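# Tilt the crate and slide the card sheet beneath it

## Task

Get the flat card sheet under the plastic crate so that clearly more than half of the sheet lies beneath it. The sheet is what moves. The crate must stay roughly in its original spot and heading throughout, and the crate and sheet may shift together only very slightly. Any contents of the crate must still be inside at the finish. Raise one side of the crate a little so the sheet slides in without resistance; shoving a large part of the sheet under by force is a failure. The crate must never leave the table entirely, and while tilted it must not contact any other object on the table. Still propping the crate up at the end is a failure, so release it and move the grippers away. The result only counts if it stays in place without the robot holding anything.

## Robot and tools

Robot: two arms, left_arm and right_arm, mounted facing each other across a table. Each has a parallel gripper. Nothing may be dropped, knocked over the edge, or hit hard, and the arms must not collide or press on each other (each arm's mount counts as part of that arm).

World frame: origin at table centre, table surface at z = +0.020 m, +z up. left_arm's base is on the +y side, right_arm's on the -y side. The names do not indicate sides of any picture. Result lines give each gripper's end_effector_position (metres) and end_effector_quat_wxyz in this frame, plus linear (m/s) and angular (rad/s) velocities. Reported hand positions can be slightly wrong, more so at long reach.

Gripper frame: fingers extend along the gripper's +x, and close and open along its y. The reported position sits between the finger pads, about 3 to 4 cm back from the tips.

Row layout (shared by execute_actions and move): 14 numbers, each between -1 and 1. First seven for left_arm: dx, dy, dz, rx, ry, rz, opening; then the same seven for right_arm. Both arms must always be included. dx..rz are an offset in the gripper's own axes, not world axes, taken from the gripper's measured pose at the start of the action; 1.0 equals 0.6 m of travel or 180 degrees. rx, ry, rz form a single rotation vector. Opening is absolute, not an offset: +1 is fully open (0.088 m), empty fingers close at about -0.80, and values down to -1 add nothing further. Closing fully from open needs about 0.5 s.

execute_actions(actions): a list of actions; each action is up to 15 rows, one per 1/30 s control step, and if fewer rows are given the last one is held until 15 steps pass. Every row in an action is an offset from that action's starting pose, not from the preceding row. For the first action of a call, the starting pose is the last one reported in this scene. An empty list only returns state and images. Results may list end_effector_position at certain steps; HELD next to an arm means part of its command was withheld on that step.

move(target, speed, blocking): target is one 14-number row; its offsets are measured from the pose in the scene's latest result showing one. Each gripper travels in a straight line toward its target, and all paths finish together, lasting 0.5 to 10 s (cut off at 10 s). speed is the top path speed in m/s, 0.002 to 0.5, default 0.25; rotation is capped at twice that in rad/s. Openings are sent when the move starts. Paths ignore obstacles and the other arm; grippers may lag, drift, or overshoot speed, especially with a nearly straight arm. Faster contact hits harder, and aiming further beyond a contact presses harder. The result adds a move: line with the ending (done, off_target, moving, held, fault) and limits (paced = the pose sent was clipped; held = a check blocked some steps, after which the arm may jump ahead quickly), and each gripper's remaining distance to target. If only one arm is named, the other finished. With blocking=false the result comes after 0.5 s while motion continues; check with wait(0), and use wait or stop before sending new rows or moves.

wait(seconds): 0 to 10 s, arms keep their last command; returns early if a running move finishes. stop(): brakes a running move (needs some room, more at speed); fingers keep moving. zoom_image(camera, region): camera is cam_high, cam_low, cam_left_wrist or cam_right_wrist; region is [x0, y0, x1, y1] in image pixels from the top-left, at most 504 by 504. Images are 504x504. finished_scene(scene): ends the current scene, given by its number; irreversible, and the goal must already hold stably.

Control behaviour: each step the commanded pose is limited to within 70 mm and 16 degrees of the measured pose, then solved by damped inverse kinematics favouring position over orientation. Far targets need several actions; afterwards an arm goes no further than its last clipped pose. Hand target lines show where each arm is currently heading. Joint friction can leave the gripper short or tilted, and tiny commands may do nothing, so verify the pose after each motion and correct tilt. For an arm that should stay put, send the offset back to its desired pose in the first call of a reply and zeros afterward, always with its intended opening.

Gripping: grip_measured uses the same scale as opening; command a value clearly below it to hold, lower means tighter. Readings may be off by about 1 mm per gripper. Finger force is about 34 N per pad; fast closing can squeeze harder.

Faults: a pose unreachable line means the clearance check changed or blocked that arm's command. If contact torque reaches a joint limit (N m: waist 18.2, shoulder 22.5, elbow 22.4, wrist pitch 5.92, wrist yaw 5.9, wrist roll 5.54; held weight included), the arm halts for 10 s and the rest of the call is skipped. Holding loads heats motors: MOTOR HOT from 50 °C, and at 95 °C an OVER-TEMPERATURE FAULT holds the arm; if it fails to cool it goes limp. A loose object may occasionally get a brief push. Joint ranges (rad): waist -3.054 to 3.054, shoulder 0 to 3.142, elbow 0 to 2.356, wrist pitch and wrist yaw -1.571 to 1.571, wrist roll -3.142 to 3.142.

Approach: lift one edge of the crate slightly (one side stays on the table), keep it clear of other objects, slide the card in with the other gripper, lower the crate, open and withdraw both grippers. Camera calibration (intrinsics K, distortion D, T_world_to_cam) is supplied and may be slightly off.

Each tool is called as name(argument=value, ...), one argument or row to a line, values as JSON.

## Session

execute_actions(
  actions=[],
)

Scene clock: 0.00 s.
left_arm: end_effector_position=(+0.2843, +0.3959, +0.2882) grip_measured=+0.825 end_effector_quat_wxyz=(+0.894, +0.136, +0.423, -0.057) end_effector_velocity=(-0.003, +0.004, -0.002) end_effector_angular_velocity=(+0.024, +0.013, +0.001) | right_arm: end_effector_position=(-0.1767, -0.3550, +0.1397) grip_measured=+0.848 end_effector_quat_wxyz=(+0.812, -0.046, +0.524, +0.253) end_effector_velocity=(+0.002, -0.001, +0.000) end_effector_angular_velocity=(-0.012, -0.007, +0.003)
Joint positions: left_arm=[ 0.465  1.339  1.116 -0.793 -0.429 -0.279  0.079] | right_arm=[ 1.031  2.092  1.318 -0.987  0.472  2.376  0.081]
Joint velocities: left_arm=[ 0.002 -0.002 -0.002 -0.022 -0.007  0.007 -0.   ] | right_arm=[-0.002 -0.002 -0.002 -0.007 -0.007 -0.007 -0.   ]
Heat: left arm: hottest shoulder 26 °C (+0.0 °C/min); right arm: hottest shoulder 25 °C (+0.0 °C/min).
Hand target (left_arm): +0.284, +0.396, +0.288; +0.894, +0.136, +0.423, -0.057
Hand target (right_arm): -0.177, -0.355, +0.140; +0.812, -0.046, +0.524, +0.253
camera_calibration (this result's frames):
cam_left_wrist: T_world_to_cam=[[-0.203203, -0.970754, -0.127852, 0.484129], [-0.93197, 0.231797, -0.278751, 0.281401], [0.300234, 0.0625112, -0.951815, 0.242864], [0, 0, 0, 1]] pos_world=[0.287718, 0.38956, 0.371499]
cam_right_wrist: T_world_to_cam=[[0.428143, -0.890174, -0.155834, -0.214508], [-0.903637, -0.419493, -0.0863997, -0.271743], [0.0115395, 0.177809, -0.983997, 0.287927], [0, 0, 0, 1]] pos_world=[-0.157039, -0.35614, 0.226413]

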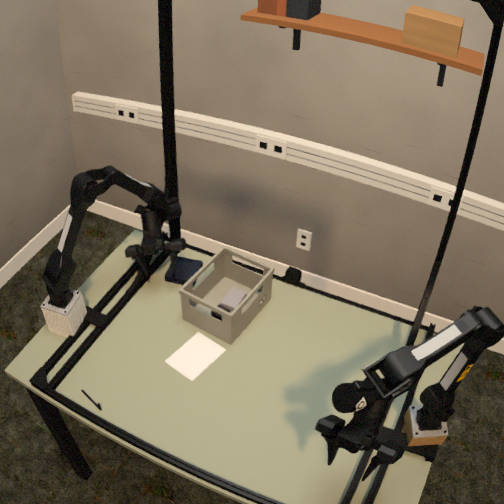

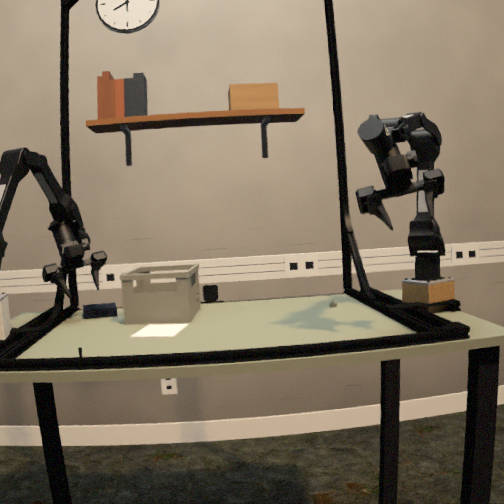

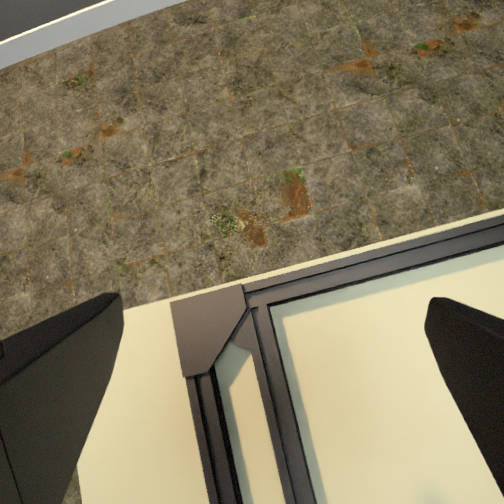

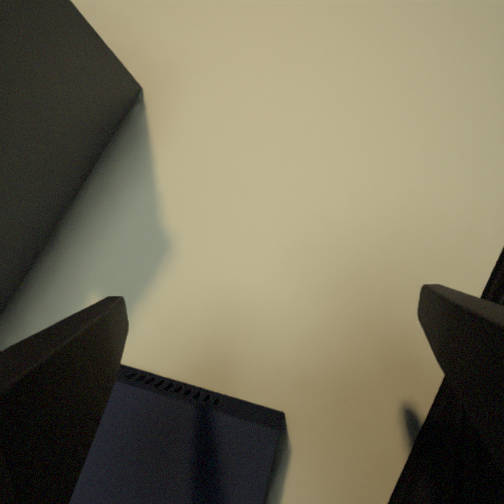

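move(
  target=[0.023,-0.915,-0.166,0.395,-0.197,-0.445,-1,-0.144,0.069,0.175,-0.352,0.168,0.027,0.5],
)

move(
  target=[0,0,0,0,0,0,-1,0.07,-0.095,0.27,0,0,0,0.5],
  speed=0.15,
)

Scene clock: 13.90 s.
left_arm: end_effector_position=(+0.0973, -0.0987, +0.1200) grip_measured=-0.807 end_effector_quat_wxyz=(+0.504, +0.273, +0.048, -0.818) end_effector_velocity=(-0.001, -0.000, -0.003) end_effector_angular_velocity=(+0.006, -0.008, -0.000) | right_arm: end_effector_position=(-0.1345, -0.3158, +0.2715) grip_measured=+0.500 end_effector_quat_wxyz=(+0.503, -0.497, +0.499, +0.501) end_effector_velocity=(-0.001, +0.000, +0.000) end_effector_angular_velocity=(-0.000, +0.010, +0.005)
Joint positions: left_arm=[-0.136  2.694  2.129 -0.067  0.578  0.609  0.   ] | right_arm=[ 0.659  1.78   1.516 -1.302  0.005  0.831  0.063]
Joint velocities: left_arm=[-0.002  0.007  0.007 -0.007 -0.007  0.007  0.   ] | right_arm=[-0.002 -0.002 -0.002  0.007 -0.007 -0.007 -0.   ]
Heat: left arm: hottest shoulder 26 °C (+0.0 °C/min); right arm: hottest shoulder 28 °C (+12.9 °C/min).
Hand target (left_arm): +0.097, -0.100, +0.111; -0.501, -0.275, -0.050, +0.819
Hand target (right_arm): -0.135, -0.314, +0.270; +0.501, -0.501, +0.499, +0.500
Off the commanded pose (left_arm): 0.010 m, 1 deg.
Off the commanded pose (right_arm): 0.003 m, 1 deg.
move: off_target (left_arm)
camera_calibration (this result's frames):
cam_left_wrist: T_world_to_cam=[[-0.856572, 0.499841, -0.128229, 0.153251], [0.466338, 0.64342, -0.607075, 0.118806], [-0.220936, -0.579802, -0.784231, 0.136983], [0, 0, 0, 1]] pos_world=[0.106132, -0.0736203, 0.199202]
cam_right_wrist: T_world_to_cam=[[0.998579, -0.0224023, 0.0483634, 0.118157], [-0.0383483, -0.93216, 0.36001, -0.372513], [0.0370174, -0.361353, -0.931694, 0.22913], [0, 0, 0, 1]] pos_world=[-0.140756, -0.261798, 0.341873]

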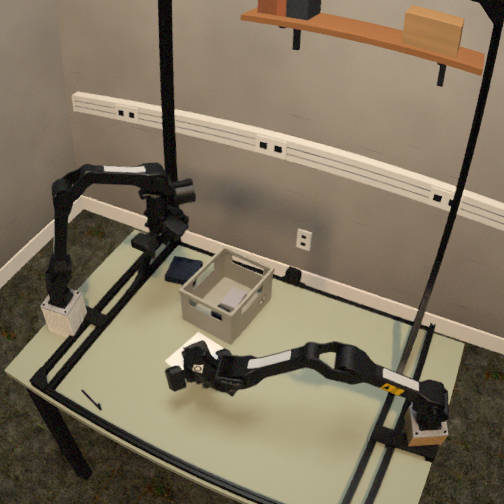

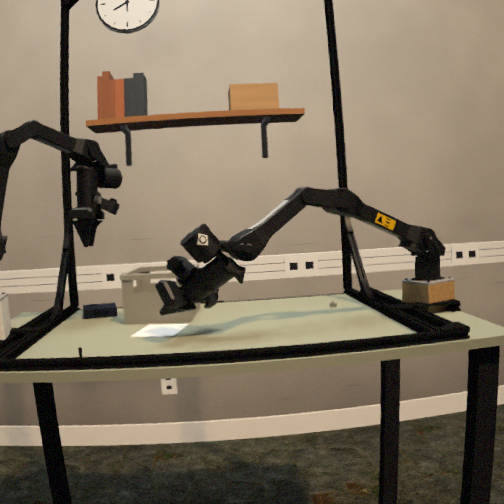

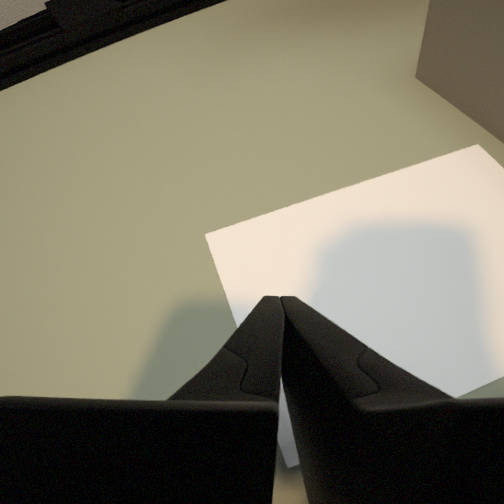

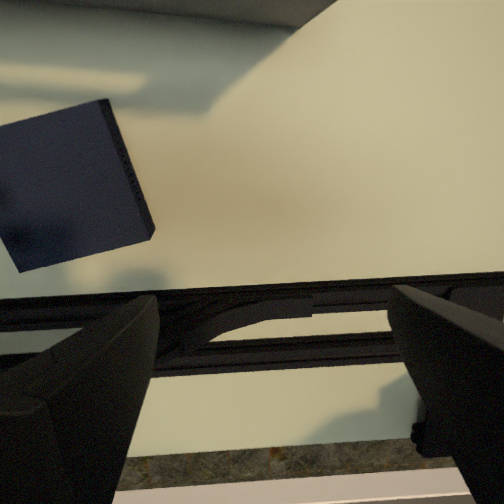

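Scene clock: 15.63 s.
left_arm: end_effector_position=(+0.0973, -0.0987, +0.1199) grip_measured=-0.807 end_effector_quat_wxyz=(+0.504, +0.273, +0.048, -0.818) end_effector_velocity=(-0.002, -0.001, +0.002) end_effector_angular_velocity=(-0.006, +0.008, -0.005) | right_arm: end_effector_position=(-0.0762, -0.1554, +0.2381) grip_measured=+0.500 end_effector_quat_wxyz=(+0.508, -0.489, +0.498, +0.505) end_effector_velocity=(-0.001, -0.002, -0.000) end_effector_angular_velocity=(-0.010, +0.004, -0.005)
Joint positions: left_arm=[-0.136  2.694  2.129 -0.067  0.578  0.609  0.   ] | right_arm=[ 0.278  2.159  1.915 -1.302  0.006  0.458  0.063]
Joint velocities: left_arm=[-0.002 -0.002 -0.002  0.007  0.007 -0.007  0.   ] | right_arm=[ 0.002  0.002  0.002 -0.007 -0.007  0.007  0.   ]
Heat: left arm: hottest shoulder 27 °C (+3.8 °C/min); right arm: hottest shoulder 28 °C (+11.5 °C/min).
Hand target (left_arm): +0.097, -0.099, +0.120; -0.504, -0.273, -0.048, +0.818
Hand target (right_arm): -0.076, -0.154, +0.230; +0.504, -0.498, +0.498, +0.500
Off the commanded pose (left_arm): 0.000 m, 0 deg.
Off the commanded pose (right_arm): 0.008 m, 1 deg.
move: done
camera_calibration (this result's frames):
cam_left_wrist: T_world_to_cam=[[-0.856452, 0.500033, -0.128283, 0.153226], [0.466582, 0.643475, -0.606829, 0.1187], [-0.220887, -0.579574, -0.784412, 0.136998], [0, 0, 0, 1]] pos_world=[0.106109, -0.0735987, 0.19915]
cam_right_wrist: T_world_to_cam=[[0.998649, -0.0301176, 0.0423459, 0.0653907], [-0.0428567, -0.938205, 0.343416, -0.20611], [0.0293863, -0.344766, -0.938228, 0.257314], [0, 0, 0, 1]] pos_world=[-0.0816971, -0.102691, 0.309432]

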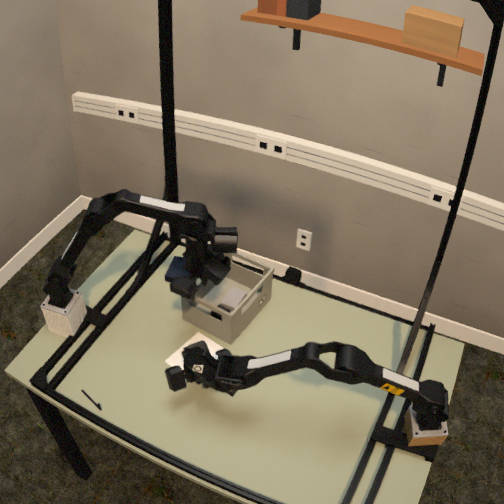

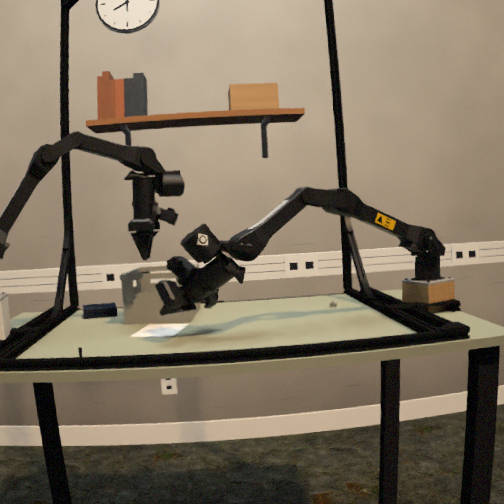

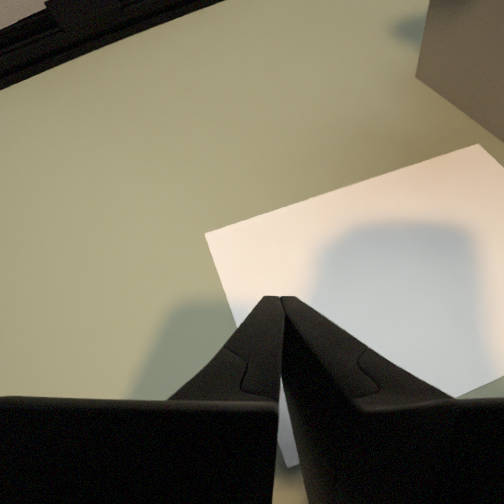

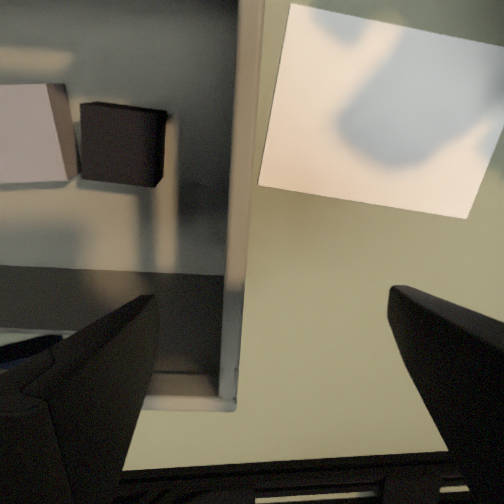

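move(
  target=[0.065,0.015,-0.024,0,0.03,0,-1,0.155,0.008,0.015,0.022,0.01,0,0.2],
  speed=0.08,
)

Scene clock: 20.53 s.
left_arm: end_effector_position=(+0.0978, -0.1262, +0.0971) grip_measured=-0.807 end_effector_quat_wxyz=(+0.535, +0.293, +0.042, -0.791) end_effector_velocity=(+0.001, -0.001, +0.001) end_effector_angular_velocity=(+0.011, +0.007, +0.027) | right_arm: end_effector_position=(-0.0846, -0.1411, +0.1573) grip_measured=+0.200 end_effector_quat_wxyz=(+0.518, -0.472, +0.516, +0.492) end_effector_velocity=(-0.002, +0.000, +0.000) end_effector_angular_velocity=(-0.003, +0.023, +0.005)
Joint positions: left_arm=[-0.168  2.844  2.34  -0.1    0.462  0.589  0.   ] | right_arm=[ 0.277  2.274  1.78  -1.049 -0.007  0.516  0.049]
Joint velocities: left_arm=[-0.002 -0.002  0.002 -0.007 -0.022 -0.022  0.   ] | right_arm=[-0.002 -0.002 -0.002  0.007 -0.022 -0.007 -0.   ]
Heat: left arm: hottest shoulder 29 °C (+8.8 °C/min); right arm: hottest shoulder 29 °C (+11.7 °C/min).
Hand target (left_arm): +0.097, -0.127, +0.090; -0.536, -0.292, -0.045, +0.791
Hand target (right_arm): -0.082, -0.144, +0.146; +0.516, -0.479, +0.523, +0.480
Off the commanded pose (left_arm): 0.008 m, 6 deg.
Off the commanded pose (right_arm): 0.013 m, 2 deg.
joint sent to its limit (left arm) — the command would take joint 3 (elbow) past its upper limit, so that joint was sent only as far as its limit.
move: off_target (left_arm, right_arm)
camera_calibration (this result's frames):
cam_left_wrist: T_world_to_cam=[[-0.88177, 0.436639, -0.178405, 0.163843], [0.452101, 0.674538, -0.583612, 0.125378], [-0.134487, -0.595269, -0.792192, 0.0936081], [0, 0, 0, 1]] pos_world=[0.100377, -0.10039, 0.176558]
cam_right_wrist: T_world_to_cam=[[0.995673, -0.0881907, 0.0292808, 0.0712449], [-0.0928604, -0.932598, 0.348765, -0.169576], [-0.00345064, -0.349975, -0.936753, 0.182928], [0, 0, 0, 1]] pos_world=[-0.0860523, -0.0878429, 0.228414]

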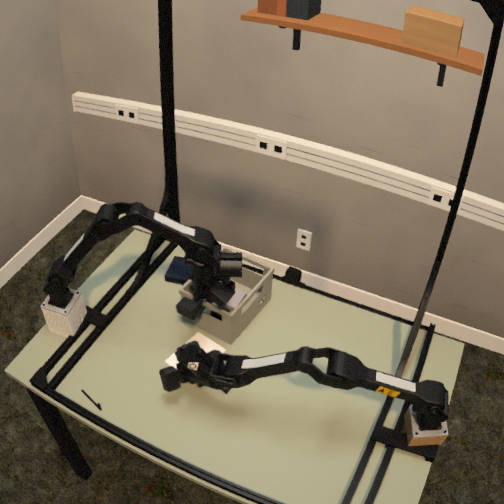

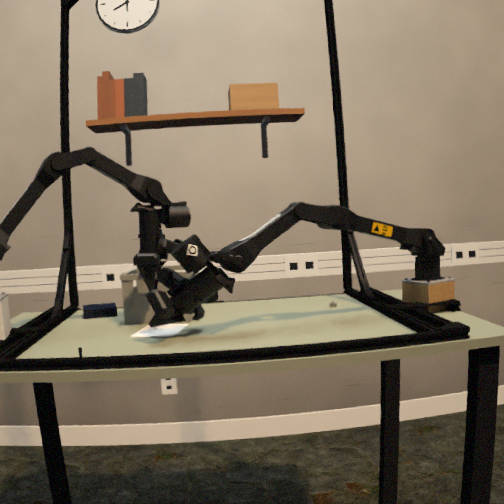

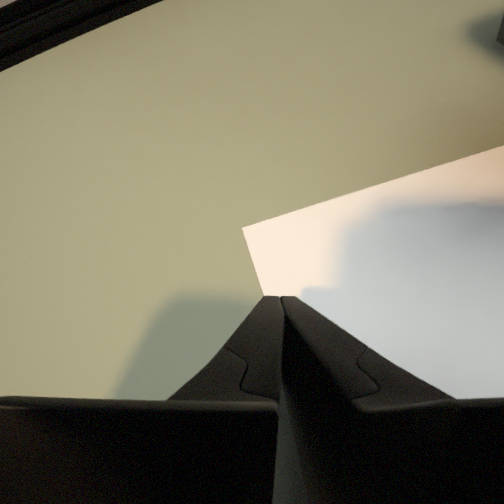

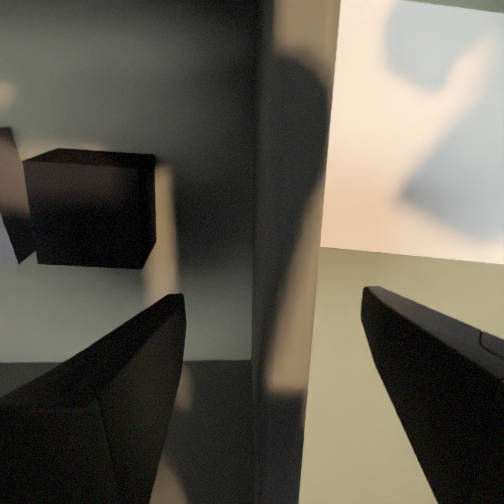

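move(
  target=[0.04,-0.038,-0.045,0,0,0,-1,0,0,0,0,0,0,-0.9],
  speed=0.05,
)

move(
  target=[0,0,0,0,0,0,-1,-0.035,0.017,0,0,0,-0.028,-0.9],
  speed=0.03,
)

zoom_image(
  camera="cam_low",
  region=[90, 220, 260, 360],
)

Scene clock: 25.73 s.
left_arm: end_effector_position=(+0.0856, -0.1295, +0.0769) grip_measured=-0.807 end_effector_quat_wxyz=(+0.540, +0.287, +0.028, -0.791) end_effector_velocity=(+0.003, -0.001, +0.002) end_effector_angular_velocity=(-0.004, +0.001, +0.012) | right_arm: end_effector_position=(-0.0856, -0.1402, +0.1569) grip_measured=-0.711 end_effector_quat_wxyz=(+0.519, -0.467, +0.520, +0.492) end_effector_velocity=(+0.005, -0.001, -0.001) end_effector_angular_velocity=(-0.008, -0.012, -0.000)
Joint positions: left_arm=[-0.19   2.875  2.295  0.014  0.444  0.575  0.   ] | right_arm=[ 0.277  2.275  1.78  -1.043 -0.011  0.526  0.004]
Joint velocities: left_arm=[ 0.002 -0.002 -0.002  0.007 -0.007 -0.007  0.   ] | right_arm=[-0.007 -0.002 -0.007 -0.007  0.007 -0.007 -0.   ]
Heat: left arm: hottest shoulder 30 °C (+9.3 °C/min); right arm: hottest shoulder 30 °C (+11.7 °C/min).
Hand target (left_arm): +0.083, -0.125, +0.057; -0.535, -0.293, -0.042, +0.791
Hand target (right_arm): -0.084, -0.141, +0.157; +0.518, -0.472, +0.516, +0.492
Off the commanded pose (left_arm): 0.020 m, 2 deg.
Off the commanded pose (right_arm): 0.001 m, 1 deg.
move: off_target (left_arm)
camera_calibration (this result's frames):
cam_left_wrist: T_world_to_cam=[[-0.880538, 0.430632, -0.198015, 0.151544], [0.456085, 0.656112, -0.601252, 0.119958], [-0.128998, -0.619737, -0.774135, 0.0689334], [0, 0, 0, 1]] pos_world=[0.0876217, -0.101245, 0.155497]
cam_right_wrist: T_world_to_cam=[[0.994823, -0.0991263, 0.0223866, 0.071813], [-0.100719, -0.932452, 0.34697, -0.169072], [-0.0135195, -0.347429, -0.937609, 0.182524], [0, 0, 0, 1]] pos_world=[-0.0860025, -0.0871193, 0.228192]

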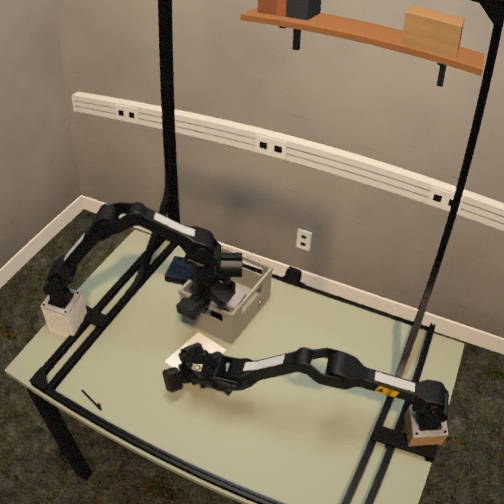

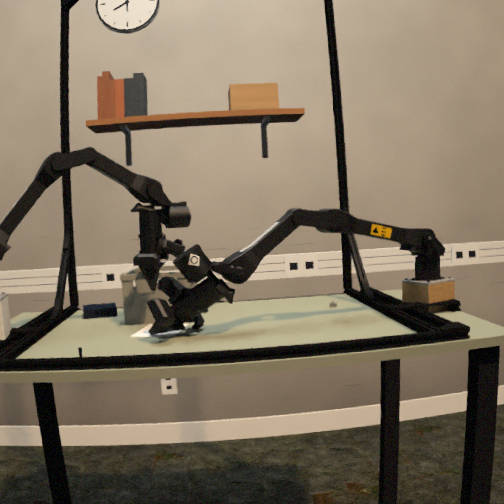

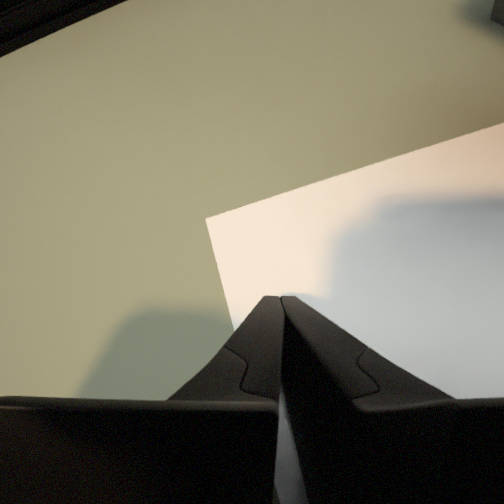

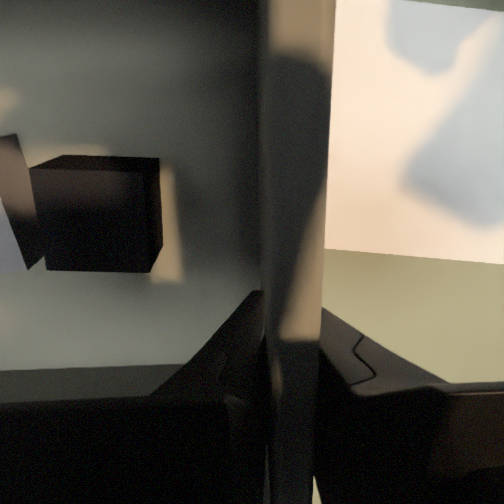

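Scene clock: 27.43 s.
left_arm: end_effector_position=(+0.0856, -0.1295, +0.0769) grip_measured=-0.807 end_effector_quat_wxyz=(+0.540, +0.287, +0.028, -0.791) end_effector_velocity=(+0.000, +0.002, +0.000) end_effector_angular_velocity=(+0.014, +0.001, -0.007) | right_arm: end_effector_position=(-0.0938, -0.1406, +0.1743) grip_measured=-0.711 end_effector_quat_wxyz=(+0.540, -0.489, +0.501, +0.467) end_effector_velocity=(+0.002, -0.004, +0.002) end_effector_angular_velocity=(-0.027, -0.006, -0.010)
Joint positions: left_arm=[-0.19   2.875  2.295  0.014  0.444  0.574  0.   ] | right_arm=[ 0.318  2.318  1.924 -1.192  0.06   0.572  0.004]
Joint velocities: left_arm=[ 0.002 -0.007 -0.002 -0.022  0.007  0.007  0.   ] | right_arm=[-0.002  0.002  0.012 -0.037 -0.007  0.007 -0.   ]
Heat: left arm: hottest shoulder 31 °C (+10.9 °C/min); right arm: hottest shoulder 30 °C (+10.9 °C/min).
Hand target (left_arm): +0.086, -0.129, +0.077; -0.540, -0.287, -0.028, +0.791
Hand target (right_arm): -0.095, -0.140, +0.178; +0.540, -0.490, +0.499, +0.469
Off the commanded pose (left_arm): 0.000 m, 0 deg.
Off the commanded pose (right_arm): 0.004 m, 0 deg.
move: done
camera_calibration (this result's frames):
cam_left_wrist: T_world_to_cam=[[-0.88068, 0.430488, -0.197692, 0.151513], [0.455771, 0.656254, -0.601335, 0.12001], [-0.129131, -0.619686, -0.774154, 0.0689528], [0, 0, 0, 1]] pos_world=[0.0876416, -0.101252, 0.155499]
cam_right_wrist: T_world_to_cam=[[0.988763, -0.10364, 0.107732, 0.063456], [-0.135048, -0.928312, 0.346409, -0.178848], [0.0641069, -0.357066, -0.931877, 0.203532], [0, 0, 0, 1]] pos_world=[-0.0999438, -0.0867762, 0.244785]

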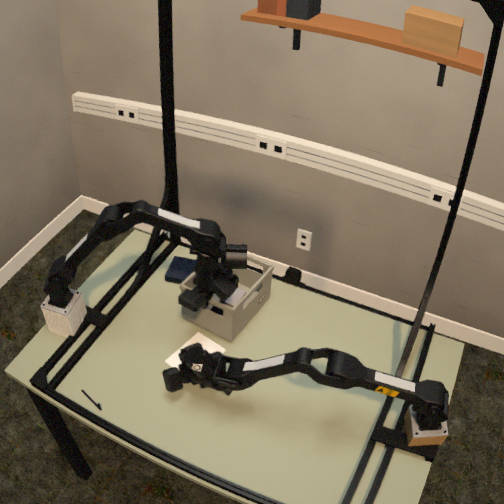

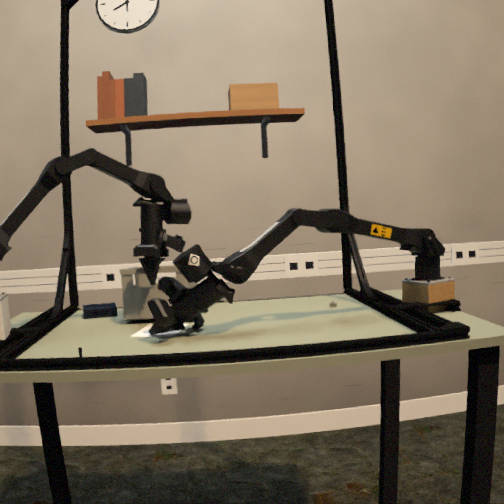

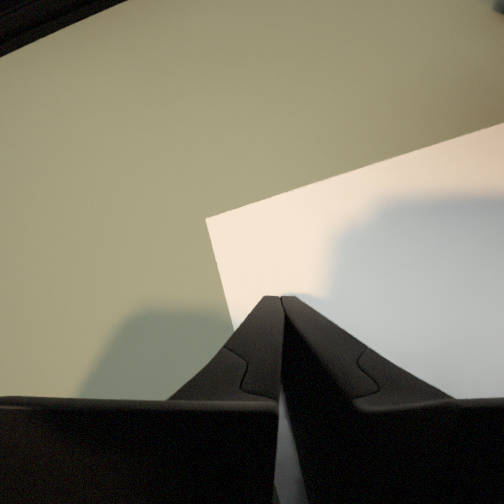

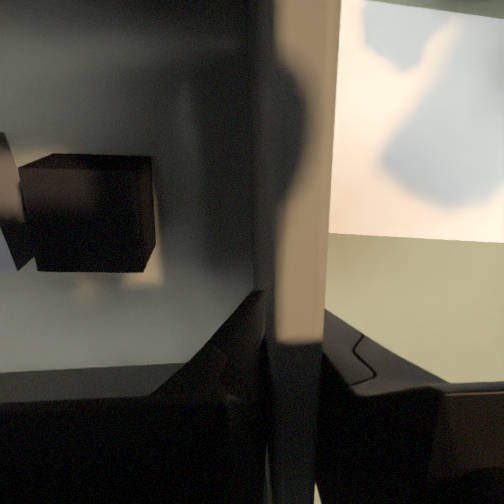

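Region (90, 220, 260, 360) of cam_low's 504x504 image, scaled by 2.965, with more detail than that image has; it fills the top 415 rows of this view, and the rest is white.

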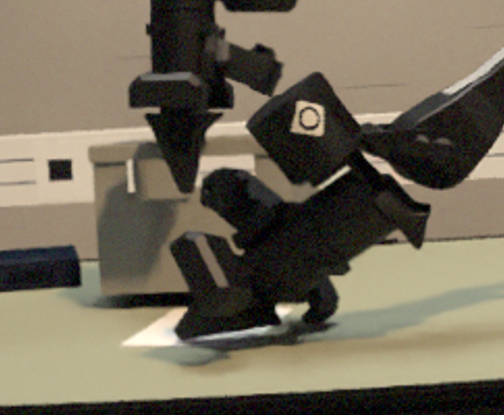

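execute_actions(
  actions=[
    [[0.015,-0.012,-0.036,-0.03,0.03,0,-1,-0.002,0,0,0,0,0,-0.9]],
    [[0.019,-0.046,-0.014,0,0.014,-0.015,-1,-0.002,0,0,0,0,0,-0.9]],
    [[0.019,-0.046,-0.014,0,0.014,-0.015,-1,-0.002,0,0,0,0,0,-0.9]],
    [[0.019,-0.046,-0.014,0,0.014,-0.015,-1,-0.002,0,0,0,0,0,-0.9]],
    [[0.019,-0.046,-0.014,0,0.014,-0.015,-1,-0.002,0,0,0,0,0,-0.9]],
  ],
)

Scene clock: 34.00 s.
left_arm: end_effector_position=(+0.0305, -0.1284, +0.0681) grip_measured=-0.807 end_effector_quat_wxyz=(+0.519, +0.312, +0.084, -0.791) end_effector_velocity=(+0.001, -0.000, +0.001) end_effector_angular_velocity=(+0.006, -0.008, +0.019) | right_arm: end_effector_position=(-0.0930, -0.1411, +0.1731) grip_measured=-0.711 end_effector_quat_wxyz=(+0.541, -0.491, +0.501, +0.464) end_effector_velocity=(-0.002, -0.002, +0.002) end_effector_angular_velocity=(-0.006, +0.005, +0.010)
Joint positions: left_arm=[-0.285  2.878  2.35  -0.145  0.369  0.517  0.   ] | right_arm=[ 0.318  2.322  1.925 -1.196  0.063  0.575  0.004]
Joint velocities: left_arm=[-0.002 -0.002  0.002 -0.007 -0.022 -0.007  0.   ] | right_arm=[ 0.002 -0.002  0.002 -0.007 -0.007 -0.007 -0.   ]
Heat: left arm: hottest shoulder 33 °C (+12.4 °C/min); right arm: hottest shoulder 32 °C (+12.4 °C/min).
Hand target (left_arm): +0.019, -0.121, +0.050; -0.506, -0.323, -0.102, +0.793
Hand target (right_arm): -0.093, -0.141, +0.174; +0.541, -0.491, +0.501, +0.464
Off the commanded pose (left_arm): 0.023 m, 3 deg.
Off the commanded pose (right_arm): 0.001 m, 0 deg.
Step readings (end_effector_position; steps 1 to 15: 1st action; 16 to 30: 2nd action; 31 to 45: 3rd action; 46 to 60: 4th action; 61 to 75: 5th action):
0: left_arm (+0.0856, -0.1295, +0.0769) | right_arm (-0.0932, -0.1412, +0.1735)
1: left_arm (+0.0864, -0.1289, +0.0755) | right_arm (-0.0932, -0.1412, +0.1735)
2: left_arm (+0.0865, -0.1284, +0.0742) | right_arm (-0.0932, -0.1412, +0.1735)
4: left_arm (+0.0868, -0.1286, +0.0746) | right_arm (-0.0932, -0.1411, +0.1735)
8: left_arm (+0.0867, -0.1288, +0.0747) | right_arm (-0.0932, -0.1411, +0.1735)
15: left_arm (+0.0868, -0.1289, +0.0747) | right_arm (-0.0932, -0.1412, +0.1734)
16: left_arm (+0.0864, -0.1288, +0.0740) | right_arm (-0.0932, -0.1412, +0.1734)
17: left_arm (+0.0853, -0.1284, +0.0731) | right_arm (-0.0932, -0.1412, +0.1734)
19: left_arm (+0.0808, -0.1281, +0.0717) | right_arm (-0.0932, -0.1412, +0.1734)
23: left_arm (+0.0716, -0.1284, +0.0707) | right_arm (-0.0931, -0.1411, +0.1734)
30: left_arm (+0.0695, -0.1287, +0.0709) | right_arm (-0.0931, -0.1411, +0.1733)
31: left_arm (+0.0694, -0.1284, +0.0705) | right_arm (-0.0931, -0.1411, +0.1733)
32: left_arm (+0.0683, -0.1281, +0.0697) | right_arm (-0.0931, -0.1411, +0.1733)
34: left_arm (+0.0645, -0.1279, +0.0689) | right_arm (-0.0931, -0.1411, +0.1733)
38: left_arm (+0.0576, -0.1283, +0.0687) | right_arm (-0.0931, -0.1411, +0.1733)
45: left_arm (+0.0555, -0.1284, +0.0687) | right_arm (-0.0931, -0.1411, +0.1733)
46: left_arm (+0.0555, -0.1284, +0.0686) | right_arm (-0.0931, -0.1411, +0.1733)
47: left_arm (+0.0548, -0.1282, +0.0681) | right_arm (-0.0931, -0.1411, +0.1733)
49: left_arm (+0.0518, -0.1281, +0.0679) | right_arm (-0.0931, -0.1411, +0.1733)
53: left_arm (+0.0451, -0.1283, +0.0679) | right_arm (-0.0931, -0.1411, +0.1733)
60: left_arm (+0.0427, -0.1285, +0.0681) | right_arm (-0.0930, -0.1411, +0.1731)
61: left_arm (+0.0427, -0.1284, +0.0679) | right_arm (-0.0930, -0.1411, +0.1731)
62: left_arm (+0.0422, -0.1283, +0.0679) | right_arm (-0.0930, -0.1411, +0.1731)
64: left_arm (+0.0393, -0.1282, +0.0679) | right_arm (-0.0930, -0.1411, +0.1731)
68: left_arm (+0.0326, -0.1283, +0.0680) | right_arm (-0.0930, -0.1411, +0.1731)
75: end_effector_position above
camera_calibration (this result's frames):
cam_left_wrist: T_world_to_cam=[[-0.883061, 0.453185, -0.121761, 0.0985839], [0.445221, 0.727153, -0.522519, 0.143209], [-0.148259, -0.515627, -0.843888, 0.0743999], [0, 0, 0, 1]] pos_world=[0.0343264, -0.110449, 0.149618]
cam_right_wrist: T_world_to_cam=[[0.987856, -0.106126, 0.113477, 0.0614014], [-0.13969, -0.926408, 0.34965, -0.179512], [0.0680187, -0.361255, -0.929983, 0.201634], [0, 0, 0, 1]] pos_world=[-0.0994466, -0.0869436, 0.243315]

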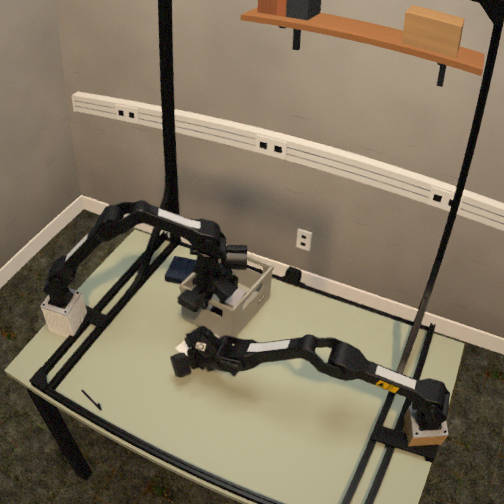

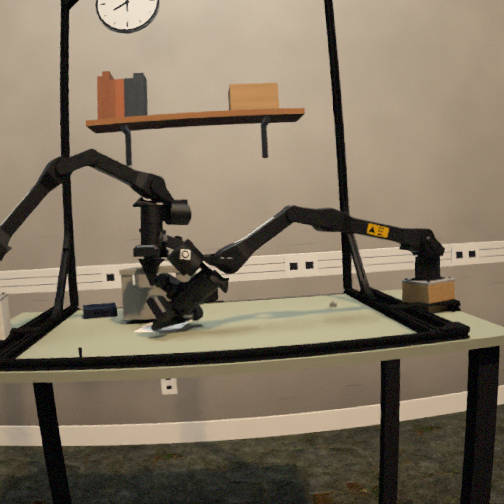

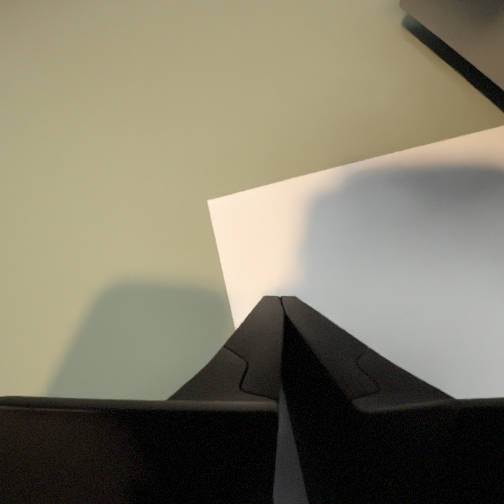

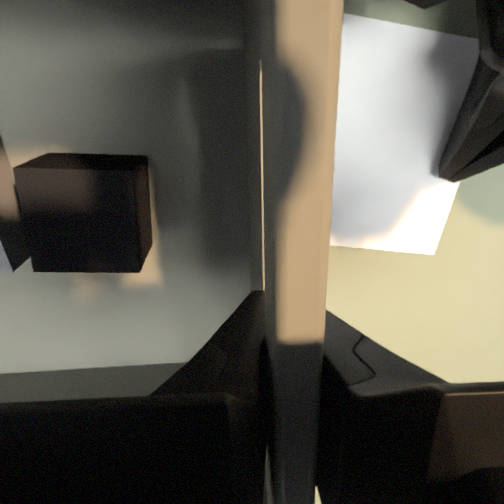

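execute_actions(
  actions=[
    [[0.019,-0.046,-0.006,-0.01,0,0,-1,-0.002,0,0,0,0,0,-0.9]],
    [[0.019,-0.046,-0.006,-0.01,0,0,-1,-0.002,0,0,0,0,0,-0.9]],
    [[0.019,-0.046,-0.006,-0.01,0,0,-1,-0.002,0,0,0,0,0,-0.9]],
  ],
)

zoom_image(
  camera="cam_high",
  region=[140, 230, 310, 400],
)

Scene clock: 39.67 s.
left_arm: end_effector_position=(+0.0047, -0.1392, +0.0729) grip_measured=-0.807 end_effector_quat_wxyz=(+0.575, +0.262, +0.073, -0.772) end_effector_velocity=(-0.002, -0.002, +0.005) end_effector_angular_velocity=(-0.007, +0.007, +0.022) | right_arm: end_effector_position=(-0.0995, -0.1438, +0.1706) grip_measured=-0.711 end_effector_quat_wxyz=(+0.534, -0.493, +0.502, +0.468) end_effector_velocity=(+0.001, -0.002, +0.000) end_effector_angular_velocity=(-0.010, +0.003, -0.010)
Joint positions: left_arm=[-0.347  2.853  2.225  0.098  0.26   0.365  0.   ] | right_arm=[ 0.33   2.327  1.925 -1.191  0.053  0.575  0.004]
Joint velocities: left_arm=[-0.007 -0.007 -0.002  0.007 -0.022 -0.022  0.   ] | right_arm=[-0.002 -0.002 -0.002 -0.007 -0.007  0.007 -0.   ]
Heat: left arm: hottest shoulder 35 °C (+13.6 °C/min); right arm: hottest shoulder 34 °C (+13.6 °C/min).
Hand target (left_arm): -0.018, -0.133, +0.057; -0.558, -0.269, -0.087, +0.780
Hand target (right_arm): -0.096, -0.142, +0.173; +0.538, -0.492, +0.502, +0.466
Off the commanded pose (left_arm): 0.029 m, 3 deg.
Off the commanded pose (right_arm): 0.005 m, 1 deg.
Step readings (end_effector_position; steps 1 to 15: 1st action; 16 to 30: 2nd action; 31 to 45: 3rd action):
0: left_arm (+0.0297, -0.1285, +0.0687) | right_arm (-0.0927, -0.1412, +0.1725)
1: left_arm (+0.0296, -0.1292, +0.0702) | right_arm (-0.0927, -0.1412, +0.1725)
2: left_arm (+0.0283, -0.1300, +0.0707) | right_arm (-0.0927, -0.1412, +0.1725)
4: left_arm (+0.0237, -0.1309, +0.0706) | right_arm (-0.0927, -0.1412, +0.1725)
8: left_arm (+0.0134, -0.1318, +0.0705) | right_arm (-0.0927, -0.1412, +0.1725)
15: left_arm (+0.0108, -0.1319, +0.0704) | right_arm (-0.0927, -0.1412, +0.1725)
16: left_arm (+0.0107, -0.1324, +0.0707) | right_arm (-0.0927, -0.1412, +0.1725)
17: left_arm (+0.0100, -0.1332, +0.0708) | right_arm (-0.0931, -0.1412, +0.1725)
19: left_arm (+0.0090, -0.1339, +0.0704) | right_arm (-0.0942, -0.1415, +0.1720)
23: left_arm (+0.0079, -0.1350, +0.0708) | right_arm (-0.0955, -0.1421, +0.1718)
30: left_arm (+0.0077, -0.1353, +0.0708) | right_arm (-0.0957, -0.1423, +0.1717)
31: left_arm (+0.0078, -0.1359, +0.0711) | right_arm (-0.0959, -0.1423, +0.1715)
32: left_arm (+0.0076, -0.1369, +0.0716) | right_arm (-0.0964, -0.1424, +0.1715)
34: left_arm (+0.0065, -0.1379, +0.0717) | right_arm (-0.0976, -0.1429, +0.1710)
38: left_arm (+0.0050, -0.1390, +0.0726) | right_arm (-0.0995, -0.1437, +0.1708)
45: end_effector_position above
camera_calibration (this result's frames):
cam_left_wrist: T_world_to_cam=[[-0.932539, 0.340925, -0.118913, 0.0657103], [0.33884, 0.712538, -0.614392, 0.170202], [-0.124731, -0.613237, -0.779989, 0.0506915], [0, 0, 0, 1]] pos_world=[0.00992906, -0.112592, 0.151923]
cam_right_wrist: T_world_to_cam=[[0.990006, -0.0936762, 0.105418, 0.0711953], [-0.125525, -0.926039, 0.355943, -0.181623], [0.0642781, -0.365618, -0.928543, 0.197569], [0, 0, 0, 1]] pos_world=[-0.105981, -0.0892862, 0.240593]

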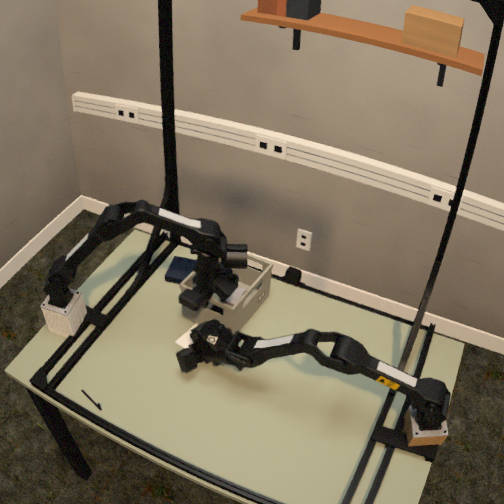

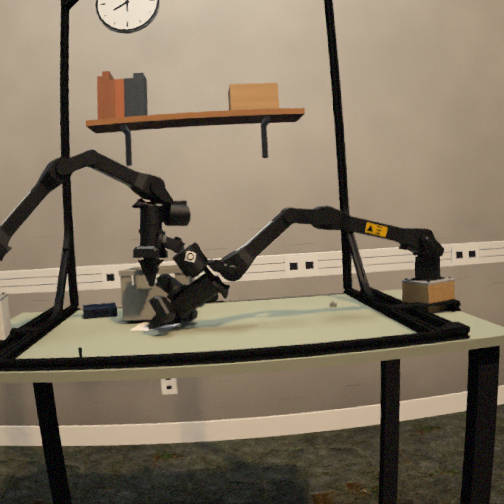

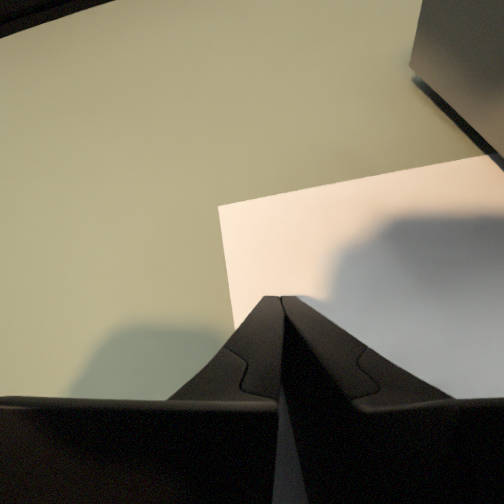

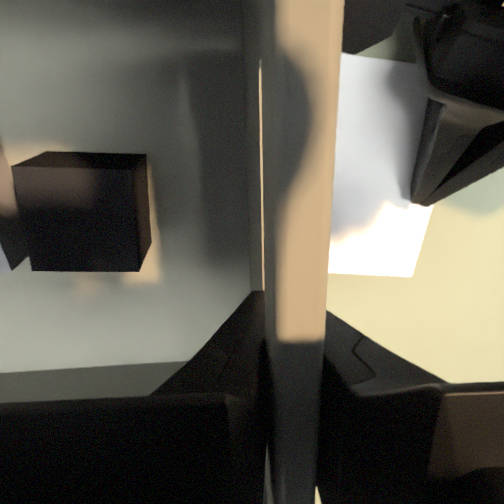

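Region (140, 230, 310, 400) of cam_high's 504x504 image, scaled by 2.965, with more detail than that image has.

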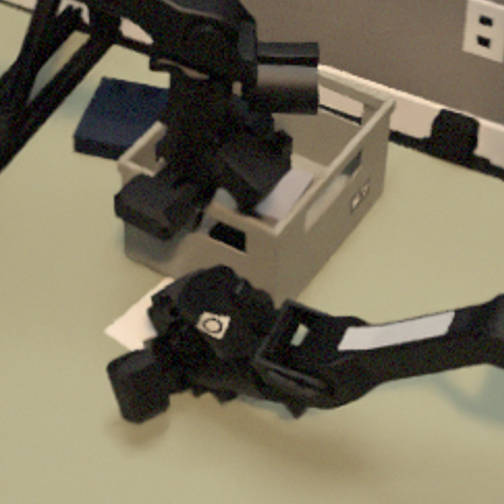

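move(
  target=[-0.024,0.016,0.036,0,0,0,-1,-0.004,0,0,0,0,0,-0.9],
  speed=0.05,
)

move(
  target=[-0.06,0.027,-0.04,0.07,-0.01,-0.15,-1,0,0,0,0,0,0,-0.9],
  speed=0.1,
)

Scene clock: 44.57 s.
left_arm: end_effector_position=(+0.0083, -0.1362, +0.0812) grip_measured=-0.807 end_effector_quat_wxyz=(+0.572, +0.268, +0.086, -0.771) end_effector_velocity=(-0.001, +0.002, -0.004) end_effector_angular_velocity=(+0.021, -0.008, +0.000) | right_arm: end_effector_position=(-0.0997, -0.1440, +0.1701) grip_measured=-0.711 end_effector_quat_wxyz=(+0.534, -0.494, +0.502, +0.468) end_effector_velocity=(+0.002, -0.004, +0.002) end_effector_angular_velocity=(-0.019, -0.002, +0.005)
Joint positions: left_arm=[-0.34   2.824  2.224  0.042  0.265  0.365  0.   ] | right_arm=[ 0.33   2.329  1.925 -1.191  0.052  0.575  0.004]
Joint velocities: left_arm=[-0.002 -0.002 -0.002 -0.022 -0.007  0.007  0.   ] | right_arm=[-0.002 -0.002  0.002 -0.022 -0.007 -0.007 -0.   ]
Heat: left arm: hottest shoulder 36 °C (+13.5 °C/min); right arm: hottest shoulder 35 °C (+13.5 °C/min).
Hand target (left_arm): +0.010, -0.139, +0.100; -0.575, -0.262, -0.073, +0.772
Hand target (right_arm): -0.100, -0.144, +0.173; +0.534, -0.493, +0.502, +0.468
Off the commanded pose (left_arm): 0.019 m, 2 deg.
Off the commanded pose (right_arm): 0.003 m, 0 deg.
move: off_target (left_arm)
camera_calibration (this result's frames):
cam_left_wrist: T_world_to_cam=[[-0.93401, 0.341703, -0.10423, 0.0679015], [0.333826, 0.730905, -0.595263, 0.17296], [-0.12722, -0.590776, -0.796742, 0.0639806], [0, 0, 0, 1]] pos_world=[0.0138219, -0.111821, 0.16101]
cam_right_wrist: T_world_to_cam=[[0.989999, -0.0931466, 0.105953, 0.0713326], [-0.125322, -0.925543, 0.357302, -0.181811], [0.0647822, -0.367007, -0.92796, 0.196691], [0, 0, 0, 1]] pos_world=[-0.106146, -0.0894424, 0.239925]

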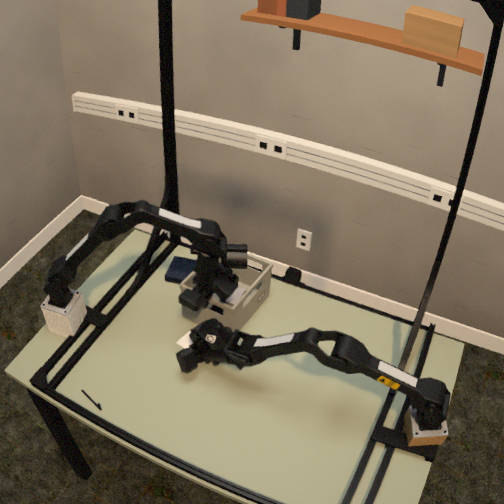

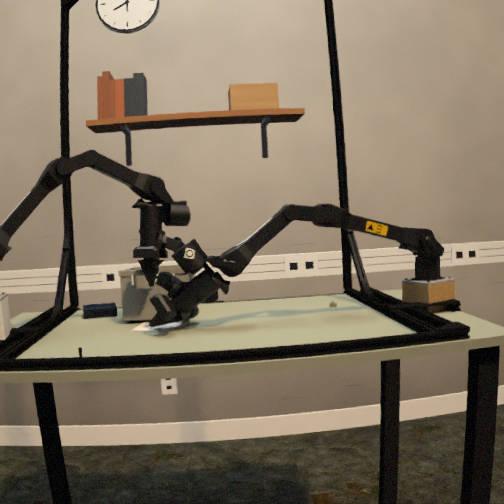

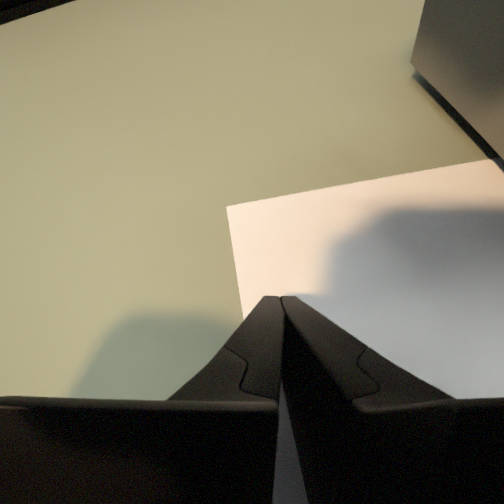

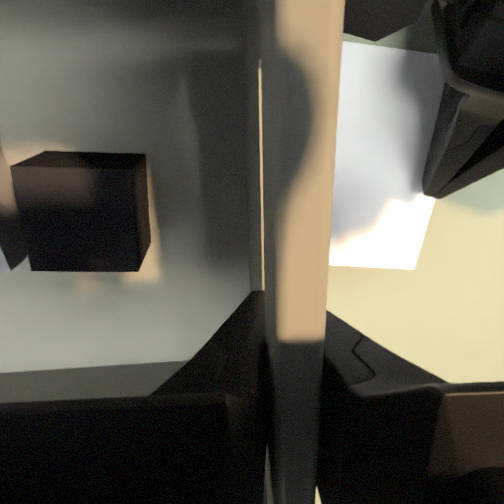

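Scene clock: 47.47 s.
left_arm: end_effector_position=(+0.0374, -0.1001, +0.0896) grip_measured=-0.807 end_effector_quat_wxyz=(+0.390, +0.273, +0.032, -0.879) end_effector_velocity=(-0.010, +0.003, -0.001) end_effector_angular_velocity=(+0.011, +0.032, -0.030) | right_arm: end_effector_position=(-0.0993, -0.1441, +0.1695) grip_measured=-0.711 end_effector_quat_wxyz=(+0.534, -0.494, +0.502, +0.467) end_effector_velocity=(-0.003, +0.001, +0.002) end_effector_angular_velocity=(+0.007, +0.012, +0.010)
Joint positions: left_arm=[-0.196  2.844  2.341 -0.254  0.743  0.751  0.   ] | right_arm=[ 0.33   2.329  1.923 -1.191  0.053  0.575  0.004]
Joint velocities: left_arm=[-0.007  0.002 -0.002 -0.007  0.037 -0.007  0.   ] | right_arm=[ 0.002 -0.002  0.002  0.007 -0.007 -0.007 -0.   ]
Heat: left arm: hottest shoulder 37 °C (+13.9 °C/min); right arm: hottest shoulder 36 °C (+13.9 °C/min).
Hand target (left_arm): +0.038, -0.100, +0.082; -0.387, -0.275, -0.033, +0.880
Hand target (right_arm): -0.100, -0.144, +0.170; +0.534, -0.494, +0.502, +0.468
Off the commanded pose (left_arm): 0.007 m, 6 deg.
Off the commanded pose (right_arm): 0.001 m, 0 deg.
joint sent to its limit (left arm) — the command would take joint 3 (elbow) past its upper limit, so that joint was sent only as far as its limit.
move: off_target (left_arm)
camera_calibration (this result's frames):
cam_left_wrist: T_world_to_cam=[[-0.70284, 0.705934, -0.0876016, 0.110001], [0.60148, 0.524013, -0.603019, 0.111849], [-0.379787, -0.476516, -0.792902, 0.116224], [0, 0, 0, 1]] pos_world=[0.0541782, -0.0808809, 0.169238]
cam_right_wrist: T_world_to_cam=[[0.989835, -0.0934372, 0.107218, 0.0707866], [-0.126092, -0.925269, 0.357741, -0.181689], [0.0657789, -0.367624, -0.927645, 0.196059], [0, 0, 0, 1]] pos_world=[-0.105873, -0.0894215, 0.239281]

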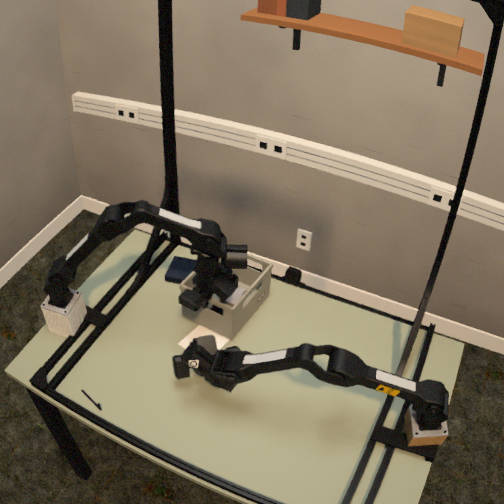

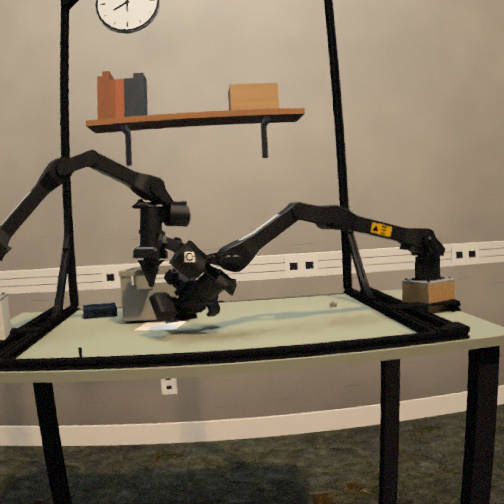

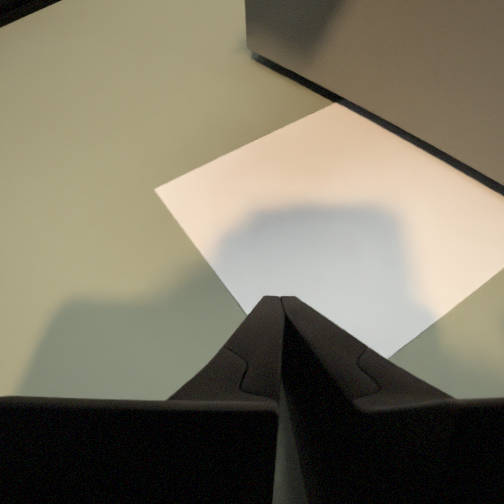

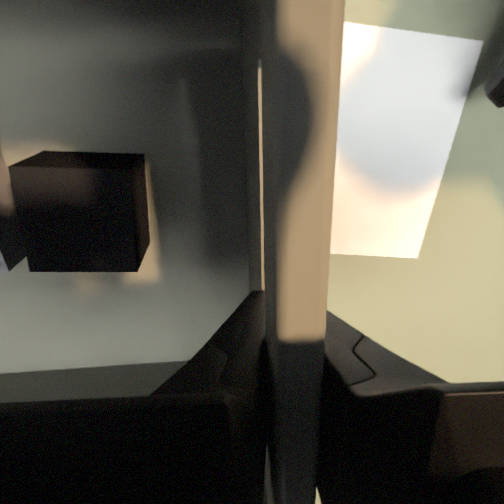

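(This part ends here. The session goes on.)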